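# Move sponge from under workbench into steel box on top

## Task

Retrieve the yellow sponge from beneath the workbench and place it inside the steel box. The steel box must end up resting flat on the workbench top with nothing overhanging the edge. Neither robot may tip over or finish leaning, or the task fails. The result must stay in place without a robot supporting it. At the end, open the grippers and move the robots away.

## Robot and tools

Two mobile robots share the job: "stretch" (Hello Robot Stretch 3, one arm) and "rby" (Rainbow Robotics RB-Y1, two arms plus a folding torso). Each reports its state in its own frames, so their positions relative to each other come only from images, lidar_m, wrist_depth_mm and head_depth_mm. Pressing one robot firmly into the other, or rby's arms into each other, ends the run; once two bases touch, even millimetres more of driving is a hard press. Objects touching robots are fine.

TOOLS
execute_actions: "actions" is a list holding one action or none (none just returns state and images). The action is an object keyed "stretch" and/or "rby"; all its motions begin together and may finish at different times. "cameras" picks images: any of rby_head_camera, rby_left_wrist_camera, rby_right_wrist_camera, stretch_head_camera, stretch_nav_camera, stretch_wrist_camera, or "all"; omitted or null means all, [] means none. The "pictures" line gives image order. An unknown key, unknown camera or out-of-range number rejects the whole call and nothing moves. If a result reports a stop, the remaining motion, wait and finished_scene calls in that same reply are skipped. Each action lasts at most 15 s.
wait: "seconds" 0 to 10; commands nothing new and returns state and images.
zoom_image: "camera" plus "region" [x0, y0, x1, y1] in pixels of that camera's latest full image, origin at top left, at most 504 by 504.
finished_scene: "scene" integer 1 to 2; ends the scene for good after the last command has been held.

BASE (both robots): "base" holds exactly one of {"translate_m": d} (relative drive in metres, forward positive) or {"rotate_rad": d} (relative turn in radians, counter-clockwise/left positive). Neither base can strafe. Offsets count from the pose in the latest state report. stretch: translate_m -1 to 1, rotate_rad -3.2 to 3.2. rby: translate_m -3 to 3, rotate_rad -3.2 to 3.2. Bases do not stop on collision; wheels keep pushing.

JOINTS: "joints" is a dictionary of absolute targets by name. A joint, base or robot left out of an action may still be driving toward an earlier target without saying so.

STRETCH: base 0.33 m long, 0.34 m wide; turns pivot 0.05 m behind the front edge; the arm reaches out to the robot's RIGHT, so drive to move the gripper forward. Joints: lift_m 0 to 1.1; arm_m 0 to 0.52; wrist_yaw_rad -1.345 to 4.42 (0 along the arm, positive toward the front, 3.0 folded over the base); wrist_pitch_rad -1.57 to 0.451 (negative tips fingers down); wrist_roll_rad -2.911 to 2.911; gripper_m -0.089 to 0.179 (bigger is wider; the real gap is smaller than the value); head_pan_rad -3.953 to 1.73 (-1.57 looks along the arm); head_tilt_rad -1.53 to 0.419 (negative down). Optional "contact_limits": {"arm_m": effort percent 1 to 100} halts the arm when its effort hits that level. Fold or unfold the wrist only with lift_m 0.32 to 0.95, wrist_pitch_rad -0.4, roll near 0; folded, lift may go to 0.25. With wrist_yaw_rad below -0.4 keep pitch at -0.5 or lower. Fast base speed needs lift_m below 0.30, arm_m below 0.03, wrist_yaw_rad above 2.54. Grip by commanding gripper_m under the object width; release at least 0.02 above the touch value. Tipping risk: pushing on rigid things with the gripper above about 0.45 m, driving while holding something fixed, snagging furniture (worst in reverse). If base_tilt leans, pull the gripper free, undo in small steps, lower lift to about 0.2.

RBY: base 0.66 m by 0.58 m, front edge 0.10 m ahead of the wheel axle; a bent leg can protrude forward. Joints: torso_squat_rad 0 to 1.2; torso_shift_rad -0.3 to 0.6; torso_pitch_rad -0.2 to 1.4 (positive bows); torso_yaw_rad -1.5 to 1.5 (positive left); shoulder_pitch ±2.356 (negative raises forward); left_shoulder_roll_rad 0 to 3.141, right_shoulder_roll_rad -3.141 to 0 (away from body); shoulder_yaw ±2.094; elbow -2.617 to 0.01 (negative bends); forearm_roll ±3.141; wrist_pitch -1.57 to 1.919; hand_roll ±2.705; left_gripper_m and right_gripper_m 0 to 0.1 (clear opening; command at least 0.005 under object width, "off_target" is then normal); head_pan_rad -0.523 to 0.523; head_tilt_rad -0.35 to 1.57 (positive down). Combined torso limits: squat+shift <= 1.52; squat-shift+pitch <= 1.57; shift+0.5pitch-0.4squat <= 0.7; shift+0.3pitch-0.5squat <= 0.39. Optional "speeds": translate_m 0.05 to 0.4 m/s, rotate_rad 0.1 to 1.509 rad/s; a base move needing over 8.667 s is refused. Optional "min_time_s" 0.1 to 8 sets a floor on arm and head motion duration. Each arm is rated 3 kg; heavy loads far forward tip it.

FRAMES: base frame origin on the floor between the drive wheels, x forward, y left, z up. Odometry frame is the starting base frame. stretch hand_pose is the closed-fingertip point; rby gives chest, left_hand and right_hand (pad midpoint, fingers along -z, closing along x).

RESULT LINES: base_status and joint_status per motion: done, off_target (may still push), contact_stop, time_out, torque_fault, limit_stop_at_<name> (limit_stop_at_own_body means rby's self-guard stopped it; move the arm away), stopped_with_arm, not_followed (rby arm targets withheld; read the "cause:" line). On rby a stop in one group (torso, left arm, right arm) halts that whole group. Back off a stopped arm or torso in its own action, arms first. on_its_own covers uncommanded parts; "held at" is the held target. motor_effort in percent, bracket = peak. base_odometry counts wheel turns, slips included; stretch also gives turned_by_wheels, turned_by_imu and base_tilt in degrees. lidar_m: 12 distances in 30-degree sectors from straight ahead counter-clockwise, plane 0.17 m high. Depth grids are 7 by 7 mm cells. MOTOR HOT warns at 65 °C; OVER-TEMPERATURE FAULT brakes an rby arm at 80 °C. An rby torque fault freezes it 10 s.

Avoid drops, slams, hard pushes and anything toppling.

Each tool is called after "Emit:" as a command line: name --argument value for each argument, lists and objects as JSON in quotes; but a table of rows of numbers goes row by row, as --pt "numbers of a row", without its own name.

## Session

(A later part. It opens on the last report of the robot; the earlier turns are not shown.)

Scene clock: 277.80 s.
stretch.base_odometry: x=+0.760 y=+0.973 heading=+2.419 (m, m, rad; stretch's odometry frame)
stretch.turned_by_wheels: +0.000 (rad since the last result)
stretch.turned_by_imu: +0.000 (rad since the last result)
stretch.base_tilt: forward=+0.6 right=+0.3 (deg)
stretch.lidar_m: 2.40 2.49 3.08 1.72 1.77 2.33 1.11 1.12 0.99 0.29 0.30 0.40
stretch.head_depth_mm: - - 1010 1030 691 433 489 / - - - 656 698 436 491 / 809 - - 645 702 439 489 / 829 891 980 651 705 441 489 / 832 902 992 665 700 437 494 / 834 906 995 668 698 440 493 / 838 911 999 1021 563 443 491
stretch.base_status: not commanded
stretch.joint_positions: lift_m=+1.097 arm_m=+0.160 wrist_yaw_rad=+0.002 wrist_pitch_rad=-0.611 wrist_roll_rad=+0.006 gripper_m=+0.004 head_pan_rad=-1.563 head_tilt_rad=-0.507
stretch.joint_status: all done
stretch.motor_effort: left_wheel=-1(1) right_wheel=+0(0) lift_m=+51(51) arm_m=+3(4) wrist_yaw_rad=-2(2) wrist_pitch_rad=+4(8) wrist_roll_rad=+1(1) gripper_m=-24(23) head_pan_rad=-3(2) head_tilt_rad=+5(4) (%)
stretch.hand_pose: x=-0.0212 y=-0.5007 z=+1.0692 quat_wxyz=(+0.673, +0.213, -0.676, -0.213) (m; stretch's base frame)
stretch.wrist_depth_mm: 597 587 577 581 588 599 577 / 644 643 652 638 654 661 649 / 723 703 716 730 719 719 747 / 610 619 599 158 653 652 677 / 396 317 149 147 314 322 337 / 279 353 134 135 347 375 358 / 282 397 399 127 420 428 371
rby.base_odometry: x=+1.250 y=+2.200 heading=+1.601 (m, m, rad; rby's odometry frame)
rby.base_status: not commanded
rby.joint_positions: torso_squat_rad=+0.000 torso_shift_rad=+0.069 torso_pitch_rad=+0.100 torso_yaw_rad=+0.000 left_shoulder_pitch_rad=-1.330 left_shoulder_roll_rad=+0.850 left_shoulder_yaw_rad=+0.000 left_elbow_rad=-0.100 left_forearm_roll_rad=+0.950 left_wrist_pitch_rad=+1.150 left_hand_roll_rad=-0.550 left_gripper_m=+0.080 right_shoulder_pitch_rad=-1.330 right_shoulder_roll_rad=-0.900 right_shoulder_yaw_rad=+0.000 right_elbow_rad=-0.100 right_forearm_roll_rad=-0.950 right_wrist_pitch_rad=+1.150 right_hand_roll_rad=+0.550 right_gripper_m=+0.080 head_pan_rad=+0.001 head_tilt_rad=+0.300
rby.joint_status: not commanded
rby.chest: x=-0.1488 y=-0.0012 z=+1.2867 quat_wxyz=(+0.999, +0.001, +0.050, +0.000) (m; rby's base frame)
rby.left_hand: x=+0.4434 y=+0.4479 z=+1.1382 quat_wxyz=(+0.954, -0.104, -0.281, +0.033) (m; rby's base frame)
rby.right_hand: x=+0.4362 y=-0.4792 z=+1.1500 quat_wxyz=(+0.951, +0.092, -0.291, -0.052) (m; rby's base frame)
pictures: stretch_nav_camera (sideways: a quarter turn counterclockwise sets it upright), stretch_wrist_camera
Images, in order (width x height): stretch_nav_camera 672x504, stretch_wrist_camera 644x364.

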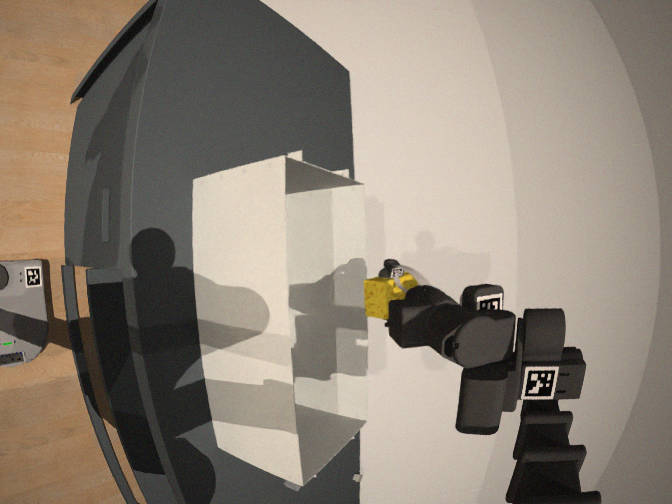

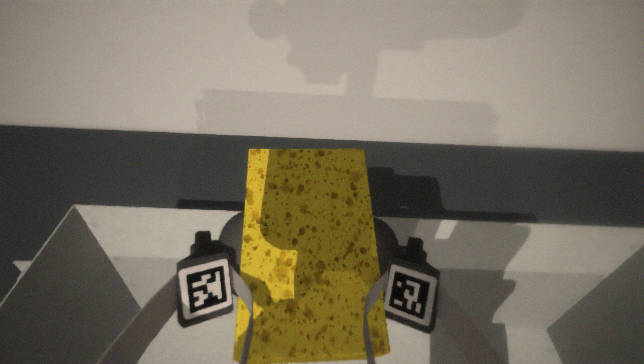

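Emit:
execute_actions --actions '[{"stretch":{"joints":{"gripper_m":0.14}}}]' --cameras '[]'

Emit:
execute_actions --actions '[{"stretch":{"joints":{"wrist_pitch_rad":-0.05}}}]' --cameras '[]'

Emit:
execute_actions --actions '[{"stretch":{"joints":{"arm_m":0.0,"head_tilt_rad":-0.8}}}]' --cameras '["stretch_nav_camera","stretch_head_camera","stretch_wrist_camera"]'

Scene clock: 280.10 s.
stretch.base_odometry: x=+0.760 y=+0.973 heading=+2.419 (m, m, rad; stretch's odometry frame)
stretch.turned_by_wheels: +0.000 (rad since the last result)
stretch.turned_by_imu: +0.000 (rad since the last result)
stretch.base_tilt: forward=+0.7 right=+0.3 (deg)
stretch.lidar_m: 2.40 2.49 3.08 1.72 1.76 2.33 1.11 1.12 0.98 0.29 0.30 0.40
stretch.head_depth_mm: - - 1010 1029 691 433 489 / - - - 652 695 436 491 / 807 - - 647 700 439 488 / 829 891 977 661 703 442 490 / 831 906 991 656 701 438 494 / 833 908 995 668 698 440 493 / 839 910 1001 1023 563 444 491
stretch.base_status: not commanded
stretch.joint_positions: lift_m=+1.097 arm_m=+0.160 wrist_yaw_rad=+0.002 wrist_pitch_rad=-0.611 wrist_roll_rad=+0.006 gripper_m=+0.140 head_pan_rad=-1.563 head_tilt_rad=-0.507
stretch.joint_status: all done
stretch.motor_effort: left_wheel=-1(1) right_wheel=+0(0) lift_m=+51(51) arm_m=+4(3) wrist_yaw_rad=-1(1) wrist_pitch_rad=+4(4) wrist_roll_rad=+1(1) gripper_m=+2(100) head_pan_rad=-3(2) head_tilt_rad=+4(4) (%)
stretch.hand_pose: x=-0.0212 y=-0.5007 z=+1.0692 quat_wxyz=(+0.673, +0.213, -0.676, -0.213) (m; stretch's base frame)
stretch.wrist_depth_mm: 590 585 591 596 592 591 579 / 658 657 650 642 659 658 661 / 697 698 690 732 727 726 756 / 609 602 638 641 644 666 683 / 403 308 320 326 323 320 340 / 266 389 382 378 372 - 350 / 299 406 420 422 434 429 352
rby.base_odometry: x=+1.250 y=+2.200 heading=+1.601 (m, m, rad; rby's odometry frame)
rby.base_status: not commanded
rby.joint_positions: torso_squat_rad=+0.000 torso_shift_rad=+0.069 torso_pitch_rad=+0.100 torso_yaw_rad=+0.000 left_shoulder_pitch_rad=-1.330 left_shoulder_roll_rad=+0.850 left_shoulder_yaw_rad=+0.000 left_elbow_rad=-0.100 left_forearm_roll_rad=+0.950 left_wrist_pitch_rad=+1.150 left_hand_roll_rad=-0.550 left_gripper_m=+0.080 right_shoulder_pitch_rad=-1.330 right_shoulder_roll_rad=-0.900 right_shoulder_yaw_rad=+0.000 right_elbow_rad=-0.100 right_forearm_roll_rad=-0.950 right_wrist_pitch_rad=+1.150 right_hand_roll_rad=+0.550 right_gripper_m=+0.080 head_pan_rad=+0.001 head_tilt_rad=+0.300
rby.joint_status: not commanded
rby.chest: x=-0.1488 y=-0.0012 z=+1.2867 quat_wxyz=(+0.999, +0.001, +0.050, +0.000) (m; rby's base frame)
rby.left_hand: x=+0.4434 y=+0.4479 z=+1.1382 quat_wxyz=(+0.954, -0.104, -0.281, +0.033) (m; rby's base frame)
rby.right_hand: x=+0.4362 y=-0.4792 z=+1.1500 quat_wxyz=(+0.951, +0.092, -0.291, -0.052) (m; rby's base frame)
pictures: none
No camera images: the call's "cameras" was empty. Leave "cameras" out to get every camera's image.

Scene clock: 281.20 s.
stretch.base_odometry: x=+0.760 y=+0.973 heading=+2.419 (m, m, rad; stretch's odometry frame)
stretch.turned_by_wheels: +0.000 (rad since the last result)
stretch.turned_by_imu: +0.000 (rad since the last result)
stretch.base_tilt: forward=+0.6 right=+0.5 (deg)
stretch.lidar_m: 2.40 2.49 3.08 1.72 1.77 2.33 1.11 1.13 0.98 0.29 0.30 0.40
stretch.head_depth_mm: - - 1007 1026 692 433 488 / - - - 1034 697 436 491 / 808 - - 659 702 439 488 / 829 899 998 1039 705 442 490 / 830 895 992 664 702 436 493 / 837 908 995 666 698 440 493 / 838 912 1000 1017 563 443 491
stretch.base_status: not commanded
stretch.joint_positions: lift_m=+1.097 arm_m=+0.160 wrist_yaw_rad=+0.002 wrist_pitch_rad=-0.074 wrist_roll_rad=+0.006 gripper_m=+0.140 head_pan_rad=-1.563 head_tilt_rad=-0.507
stretch.joint_status: all done
stretch.motor_effort: left_wheel=-1(1) right_wheel=+0(0) lift_m=+50(51) arm_m=+4(3) wrist_yaw_rad=-3(2) wrist_pitch_rad=+8(6) wrist_roll_rad=+1(1) gripper_m=+0(1) head_pan_rad=-2(3) head_tilt_rad=+5(5) (%)
stretch.hand_pose: x=-0.0211 y=-0.5584 z=+1.1930 quat_wxyz=(+0.705, +0.027, -0.708, -0.026) (m; stretch's base frame)
stretch.wrist_depth_mm: 566 562 568 565 582 582 583 / 576 584 591 579 591 593 594 / 598 588 597 601 603 621 620 / 617 611 618 626 645 642 645 / 639 631 634 633 658 655 673 / 644 667 680 682 682 - 694 / 681 688 681 708 699 715 724
rby.base_odometry: x=+1.250 y=+2.200 heading=+1.601 (m, m, rad; rby's odometry frame)
rby.base_status: not commanded
rby.joint_positions: torso_squat_rad=+0.000 torso_shift_rad=+0.069 torso_pitch_rad=+0.100 torso_yaw_rad=+0.000 left_shoulder_pitch_rad=-1.330 left_shoulder_roll_rad=+0.850 left_shoulder_yaw_rad=+0.000 left_elbow_rad=-0.100 left_forearm_roll_rad=+0.950 left_wrist_pitch_rad=+1.150 left_hand_roll_rad=-0.550 left_gripper_m=+0.080 right_shoulder_pitch_rad=-1.330 right_shoulder_roll_rad=-0.900 right_shoulder_yaw_rad=+0.000 right_elbow_rad=-0.100 right_forearm_roll_rad=-0.950 right_wrist_pitch_rad=+1.150 right_hand_roll_rad=+0.550 right_gripper_m=+0.080 head_pan_rad=+0.001 head_tilt_rad=+0.300
rby.joint_status: not commanded
rby.chest: x=-0.1488 y=-0.0012 z=+1.2867 quat_wxyz=(+0.999, +0.001, +0.050, +0.000) (m; rby's base frame)
rby.left_hand: x=+0.4434 y=+0.4479 z=+1.1382 quat_wxyz=(+0.954, -0.104, -0.281, +0.033) (m; rby's base frame)
rby.right_hand: x=+0.4362 y=-0.4792 z=+1.1500 quat_wxyz=(+0.951, +0.092, -0.291, -0.052) (m; rby's base frame)
pictures: none
No camera images: the call's "cameras" was empty. Leave "cameras" out to get every camera's image.

Scene clock: 283.63 s.
stretch.base_odometry: x=+0.760 y=+0.973 heading=+2.419 (m, m, rad; stretch's odometry frame)
stretch.turned_by_wheels: +0.000 (rad since the last result)
stretch.turned_by_imu: +0.000 (rad since the last result)
stretch.base_tilt: forward=+0.8 right=+0.4 (deg)
stretch.lidar_m: 2.40 2.48 3.09 1.72 1.76 2.33 1.11 1.13 0.98 0.29 0.30 0.40
stretch.head_depth_mm: - - - - 516 516 779 / - - - - 529 513 792 / 835 - - - 527 512 788 / 849 984 663 468 532 510 785 / 887 973 668 462 538 508 812 / 873 956 657 464 543 506 826 / 880 980 575 467 557 505 842
stretch.base_status: not commanded
stretch.joint_positions: lift_m=+1.097 arm_m=+0.000 wrist_yaw_rad=+0.001 wrist_pitch_rad=-0.073 wrist_roll_rad=+0.006 gripper_m=+0.140 head_pan_rad=-1.563 head_tilt_rad=-0.790
stretch.joint_status: all done
stretch.motor_effort: left_wheel=+0(1) right_wheel=+0(0) lift_m=+51(50) arm_m=-3(4) wrist_yaw_rad=-2(1) wrist_pitch_rad=+8(9) wrist_roll_rad=+1(1) gripper_m=-1(1) head_pan_rad=-3(2) head_tilt_rad=-6(35) (%)
stretch.hand_pose: x=-0.0211 y=-0.3991 z=+1.1933 quat_wxyz=(+0.705, +0.026, -0.708, -0.026) (m; stretch's base frame)
stretch.wrist_depth_mm: 710 733 724 733 726 724 743 / 726 739 742 744 723 769 765 / 772 739 775 769 773 785 793 / 775 805 795 798 808 818 830 / 801 806 794 815 817 836 835 / 842 863 877 853 879 - 888 / 700 711 735 749 768 758 816
rby.base_odometry: x=+1.250 y=+2.200 heading=+1.601 (m, m, rad; rby's odometry frame)
rby.base_status: not commanded
rby.joint_positions: torso_squat_rad=+0.000 torso_shift_rad=+0.069 torso_pitch_rad=+0.100 torso_yaw_rad=+0.000 left_shoulder_pitch_rad=-1.330 left_shoulder_roll_rad=+0.850 left_shoulder_yaw_rad=+0.000 left_elbow_rad=-0.100 left_forearm_roll_rad=+0.950 left_wrist_pitch_rad=+1.150 left_hand_roll_rad=-0.550 left_gripper_m=+0.080 right_shoulder_pitch_rad=-1.330 right_shoulder_roll_rad=-0.900 right_shoulder_yaw_rad=+0.000 right_elbow_rad=-0.100 right_forearm_roll_rad=-0.950 right_wrist_pitch_rad=+1.150 right_hand_roll_rad=+0.550 right_gripper_m=+0.080 head_pan_rad=+0.001 head_tilt_rad=+0.300
rby.joint_status: not commanded
rby.chest: x=-0.1488 y=-0.0012 z=+1.2867 quat_wxyz=(+0.999, +0.001, +0.050, +0.000) (m; rby's base frame)
rby.left_hand: x=+0.4434 y=+0.4479 z=+1.1382 quat_wxyz=(+0.954, -0.104, -0.281, +0.033) (m; rby's base frame)
rby.right_hand: x=+0.4362 y=-0.4792 z=+1.1500 quat_wxyz=(+0.951, +0.092, -0.291, -0.052) (m; rby's base frame)
pictures: stretch_head_camera (sideways: a quarter turn clockwise sets it upright), stretch_nav_camera (sideways: a quarter turn counterclockwise sets it upright), stretch_wrist_camera
Images, in order (width x height): stretch_head_camera 896x504, stretch_nav_camera 672x504, stretch_wrist_camera 644x364.

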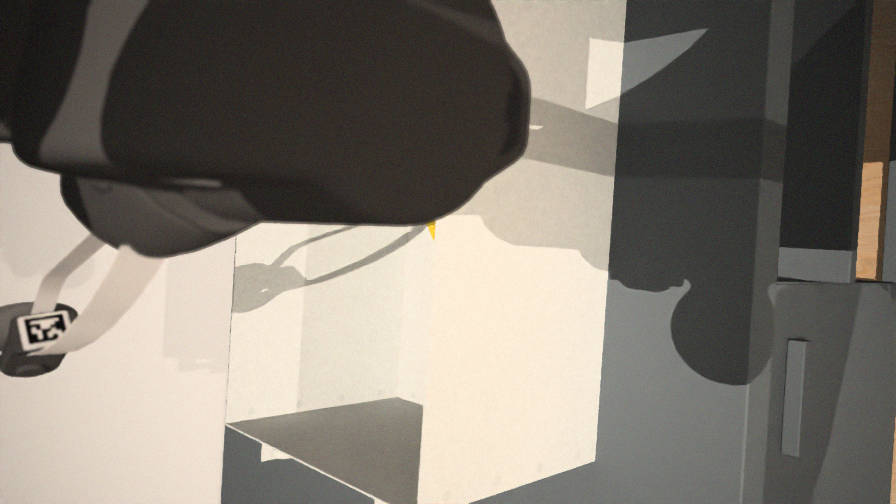

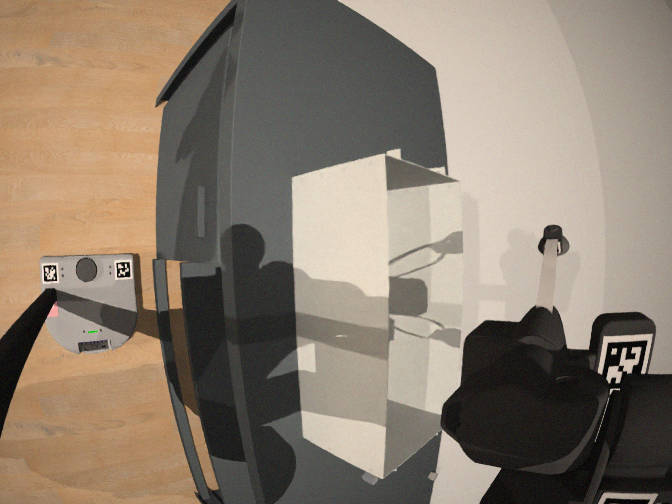

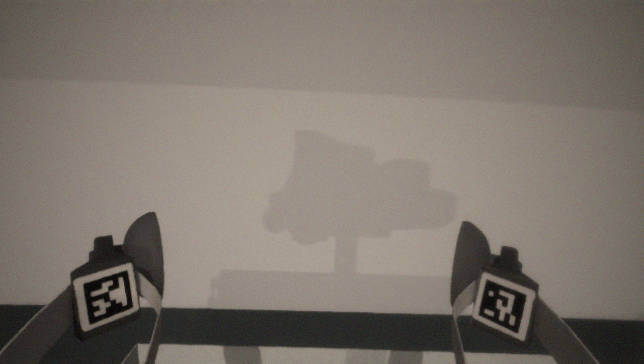

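A yellow sliver is visible inside the box, so the sponge is in. I'll swing the gripper clear of the bench and finish.

Emit:
execute_actions --actions '[{"stretch":{"joints":{"wrist_yaw_rad":1.57}}}]' --cameras '["stretch_head_camera"]'

Emit:
finished_scene --scene 2

Scene clock: 285.60 s.
stretch.base_odometry: x=+0.760 y=+0.973 heading=+2.419 (m, m, rad; stretch's odometry frame)
stretch.turned_by_wheels: +0.000 (rad since the last result)
stretch.turned_by_imu: +0.000 (rad since the last result)
stretch.base_tilt: forward=+0.6 right=+0.5 (deg)
stretch.lidar_m: 2.40 2.49 3.07 1.72 1.77 2.33 1.11 1.12 0.98 0.29 0.30 0.40
stretch.head_depth_mm: - - - 450 516 515 779 / - - - 455 521 514 789 / 848 - - 453 526 512 789 / 866 956 - 455 532 510 784 / 870 969 - - 550 508 813 / 872 955 - - 554 506 827 / 864 - - - 557 505 841
stretch.base_status: not commanded
stretch.joint_positions: lift_m=+1.097 arm_m=+0.000 wrist_yaw_rad=+1.567 wrist_pitch_rad=-0.073 wrist_roll_rad=+0.006 gripper_m=+0.140 head_pan_rad=-1.563 head_tilt_rad=-0.790
stretch.joint_status: all done
stretch.motor_effort: left_wheel=+0(0) right_wheel=+0(0) lift_m=+51(51) arm_m=-4(4) wrist_yaw_rad=+2(4) wrist_pitch_rad=+8(8) wrist_roll_rad=+1(1) gripper_m=+0(0) head_pan_rad=-3(3) head_tilt_rad=-7(6) (%)
stretch.hand_pose: x=+0.2324 y=-0.1462 z=+1.1933 quat_wxyz=(+0.518, +0.518, -0.484, +0.479) (m; stretch's base frame)
stretch.wrist_depth_mm: - - - - - - - / - - - - - - - / - - - - - - - / - - - - - - - / - - - - - - - / - - - - - - - / - - - - - - -
rby.base_odometry: x=+1.250 y=+2.200 heading=+1.601 (m, m, rad; rby's odometry frame)
rby.base_status: not commanded
rby.joint_positions: torso_squat_rad=+0.000 torso_shift_rad=+0.069 torso_pitch_rad=+0.100 torso_yaw_rad=+0.000 left_shoulder_pitch_rad=-1.330 left_shoulder_roll_rad=+0.850 left_shoulder_yaw_rad=+0.000 left_elbow_rad=-0.100 left_forearm_roll_rad=+0.950 left_wrist_pitch_rad=+1.150 left_hand_roll_rad=-0.550 left_gripper_m=+0.080 right_shoulder_pitch_rad=-1.330 right_shoulder_roll_rad=-0.900 right_shoulder_yaw_rad=+0.000 right_elbow_rad=-0.100 right_forearm_roll_rad=-0.950 right_wrist_pitch_rad=+1.150 right_hand_roll_rad=+0.550 right_gripper_m=+0.080 head_pan_rad=+0.001 head_tilt_rad=+0.300
rby.joint_status: not commanded
rby.chest: x=-0.1488 y=-0.0012 z=+1.2867 quat_wxyz=(+0.999, +0.001, +0.050, +0.000) (m; rby's base frame)
rby.left_hand: x=+0.4434 y=+0.4479 z=+1.1382 quat_wxyz=(+0.954, -0.104, -0.281, +0.033) (m; rby's base frame)
rby.right_hand: x=+0.4362 y=-0.4792 z=+1.1500 quat_wxyz=(+0.951, +0.092, -0.291, -0.052) (m; rby's base frame)
pictures: stretch_head_camera (sideways: a quarter turn clockwise sets it upright)
Images, in order (width x height): stretch_head_camera 896x504.

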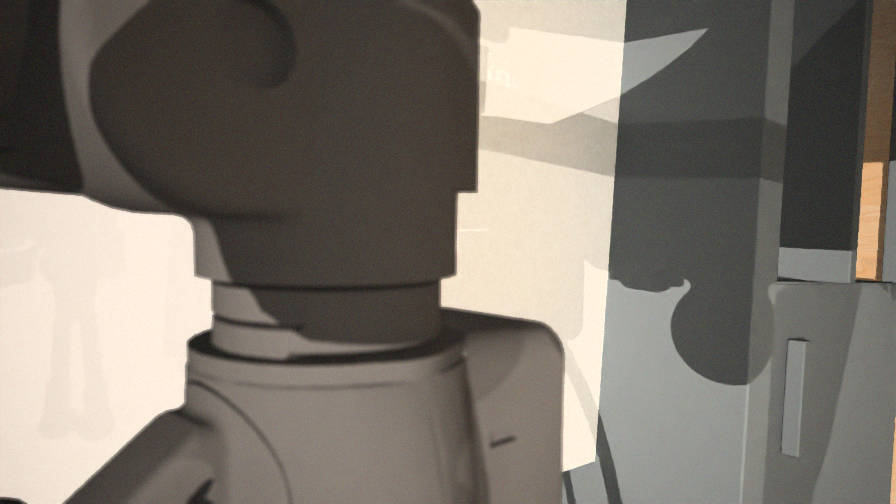

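The scene is finished: the task was done.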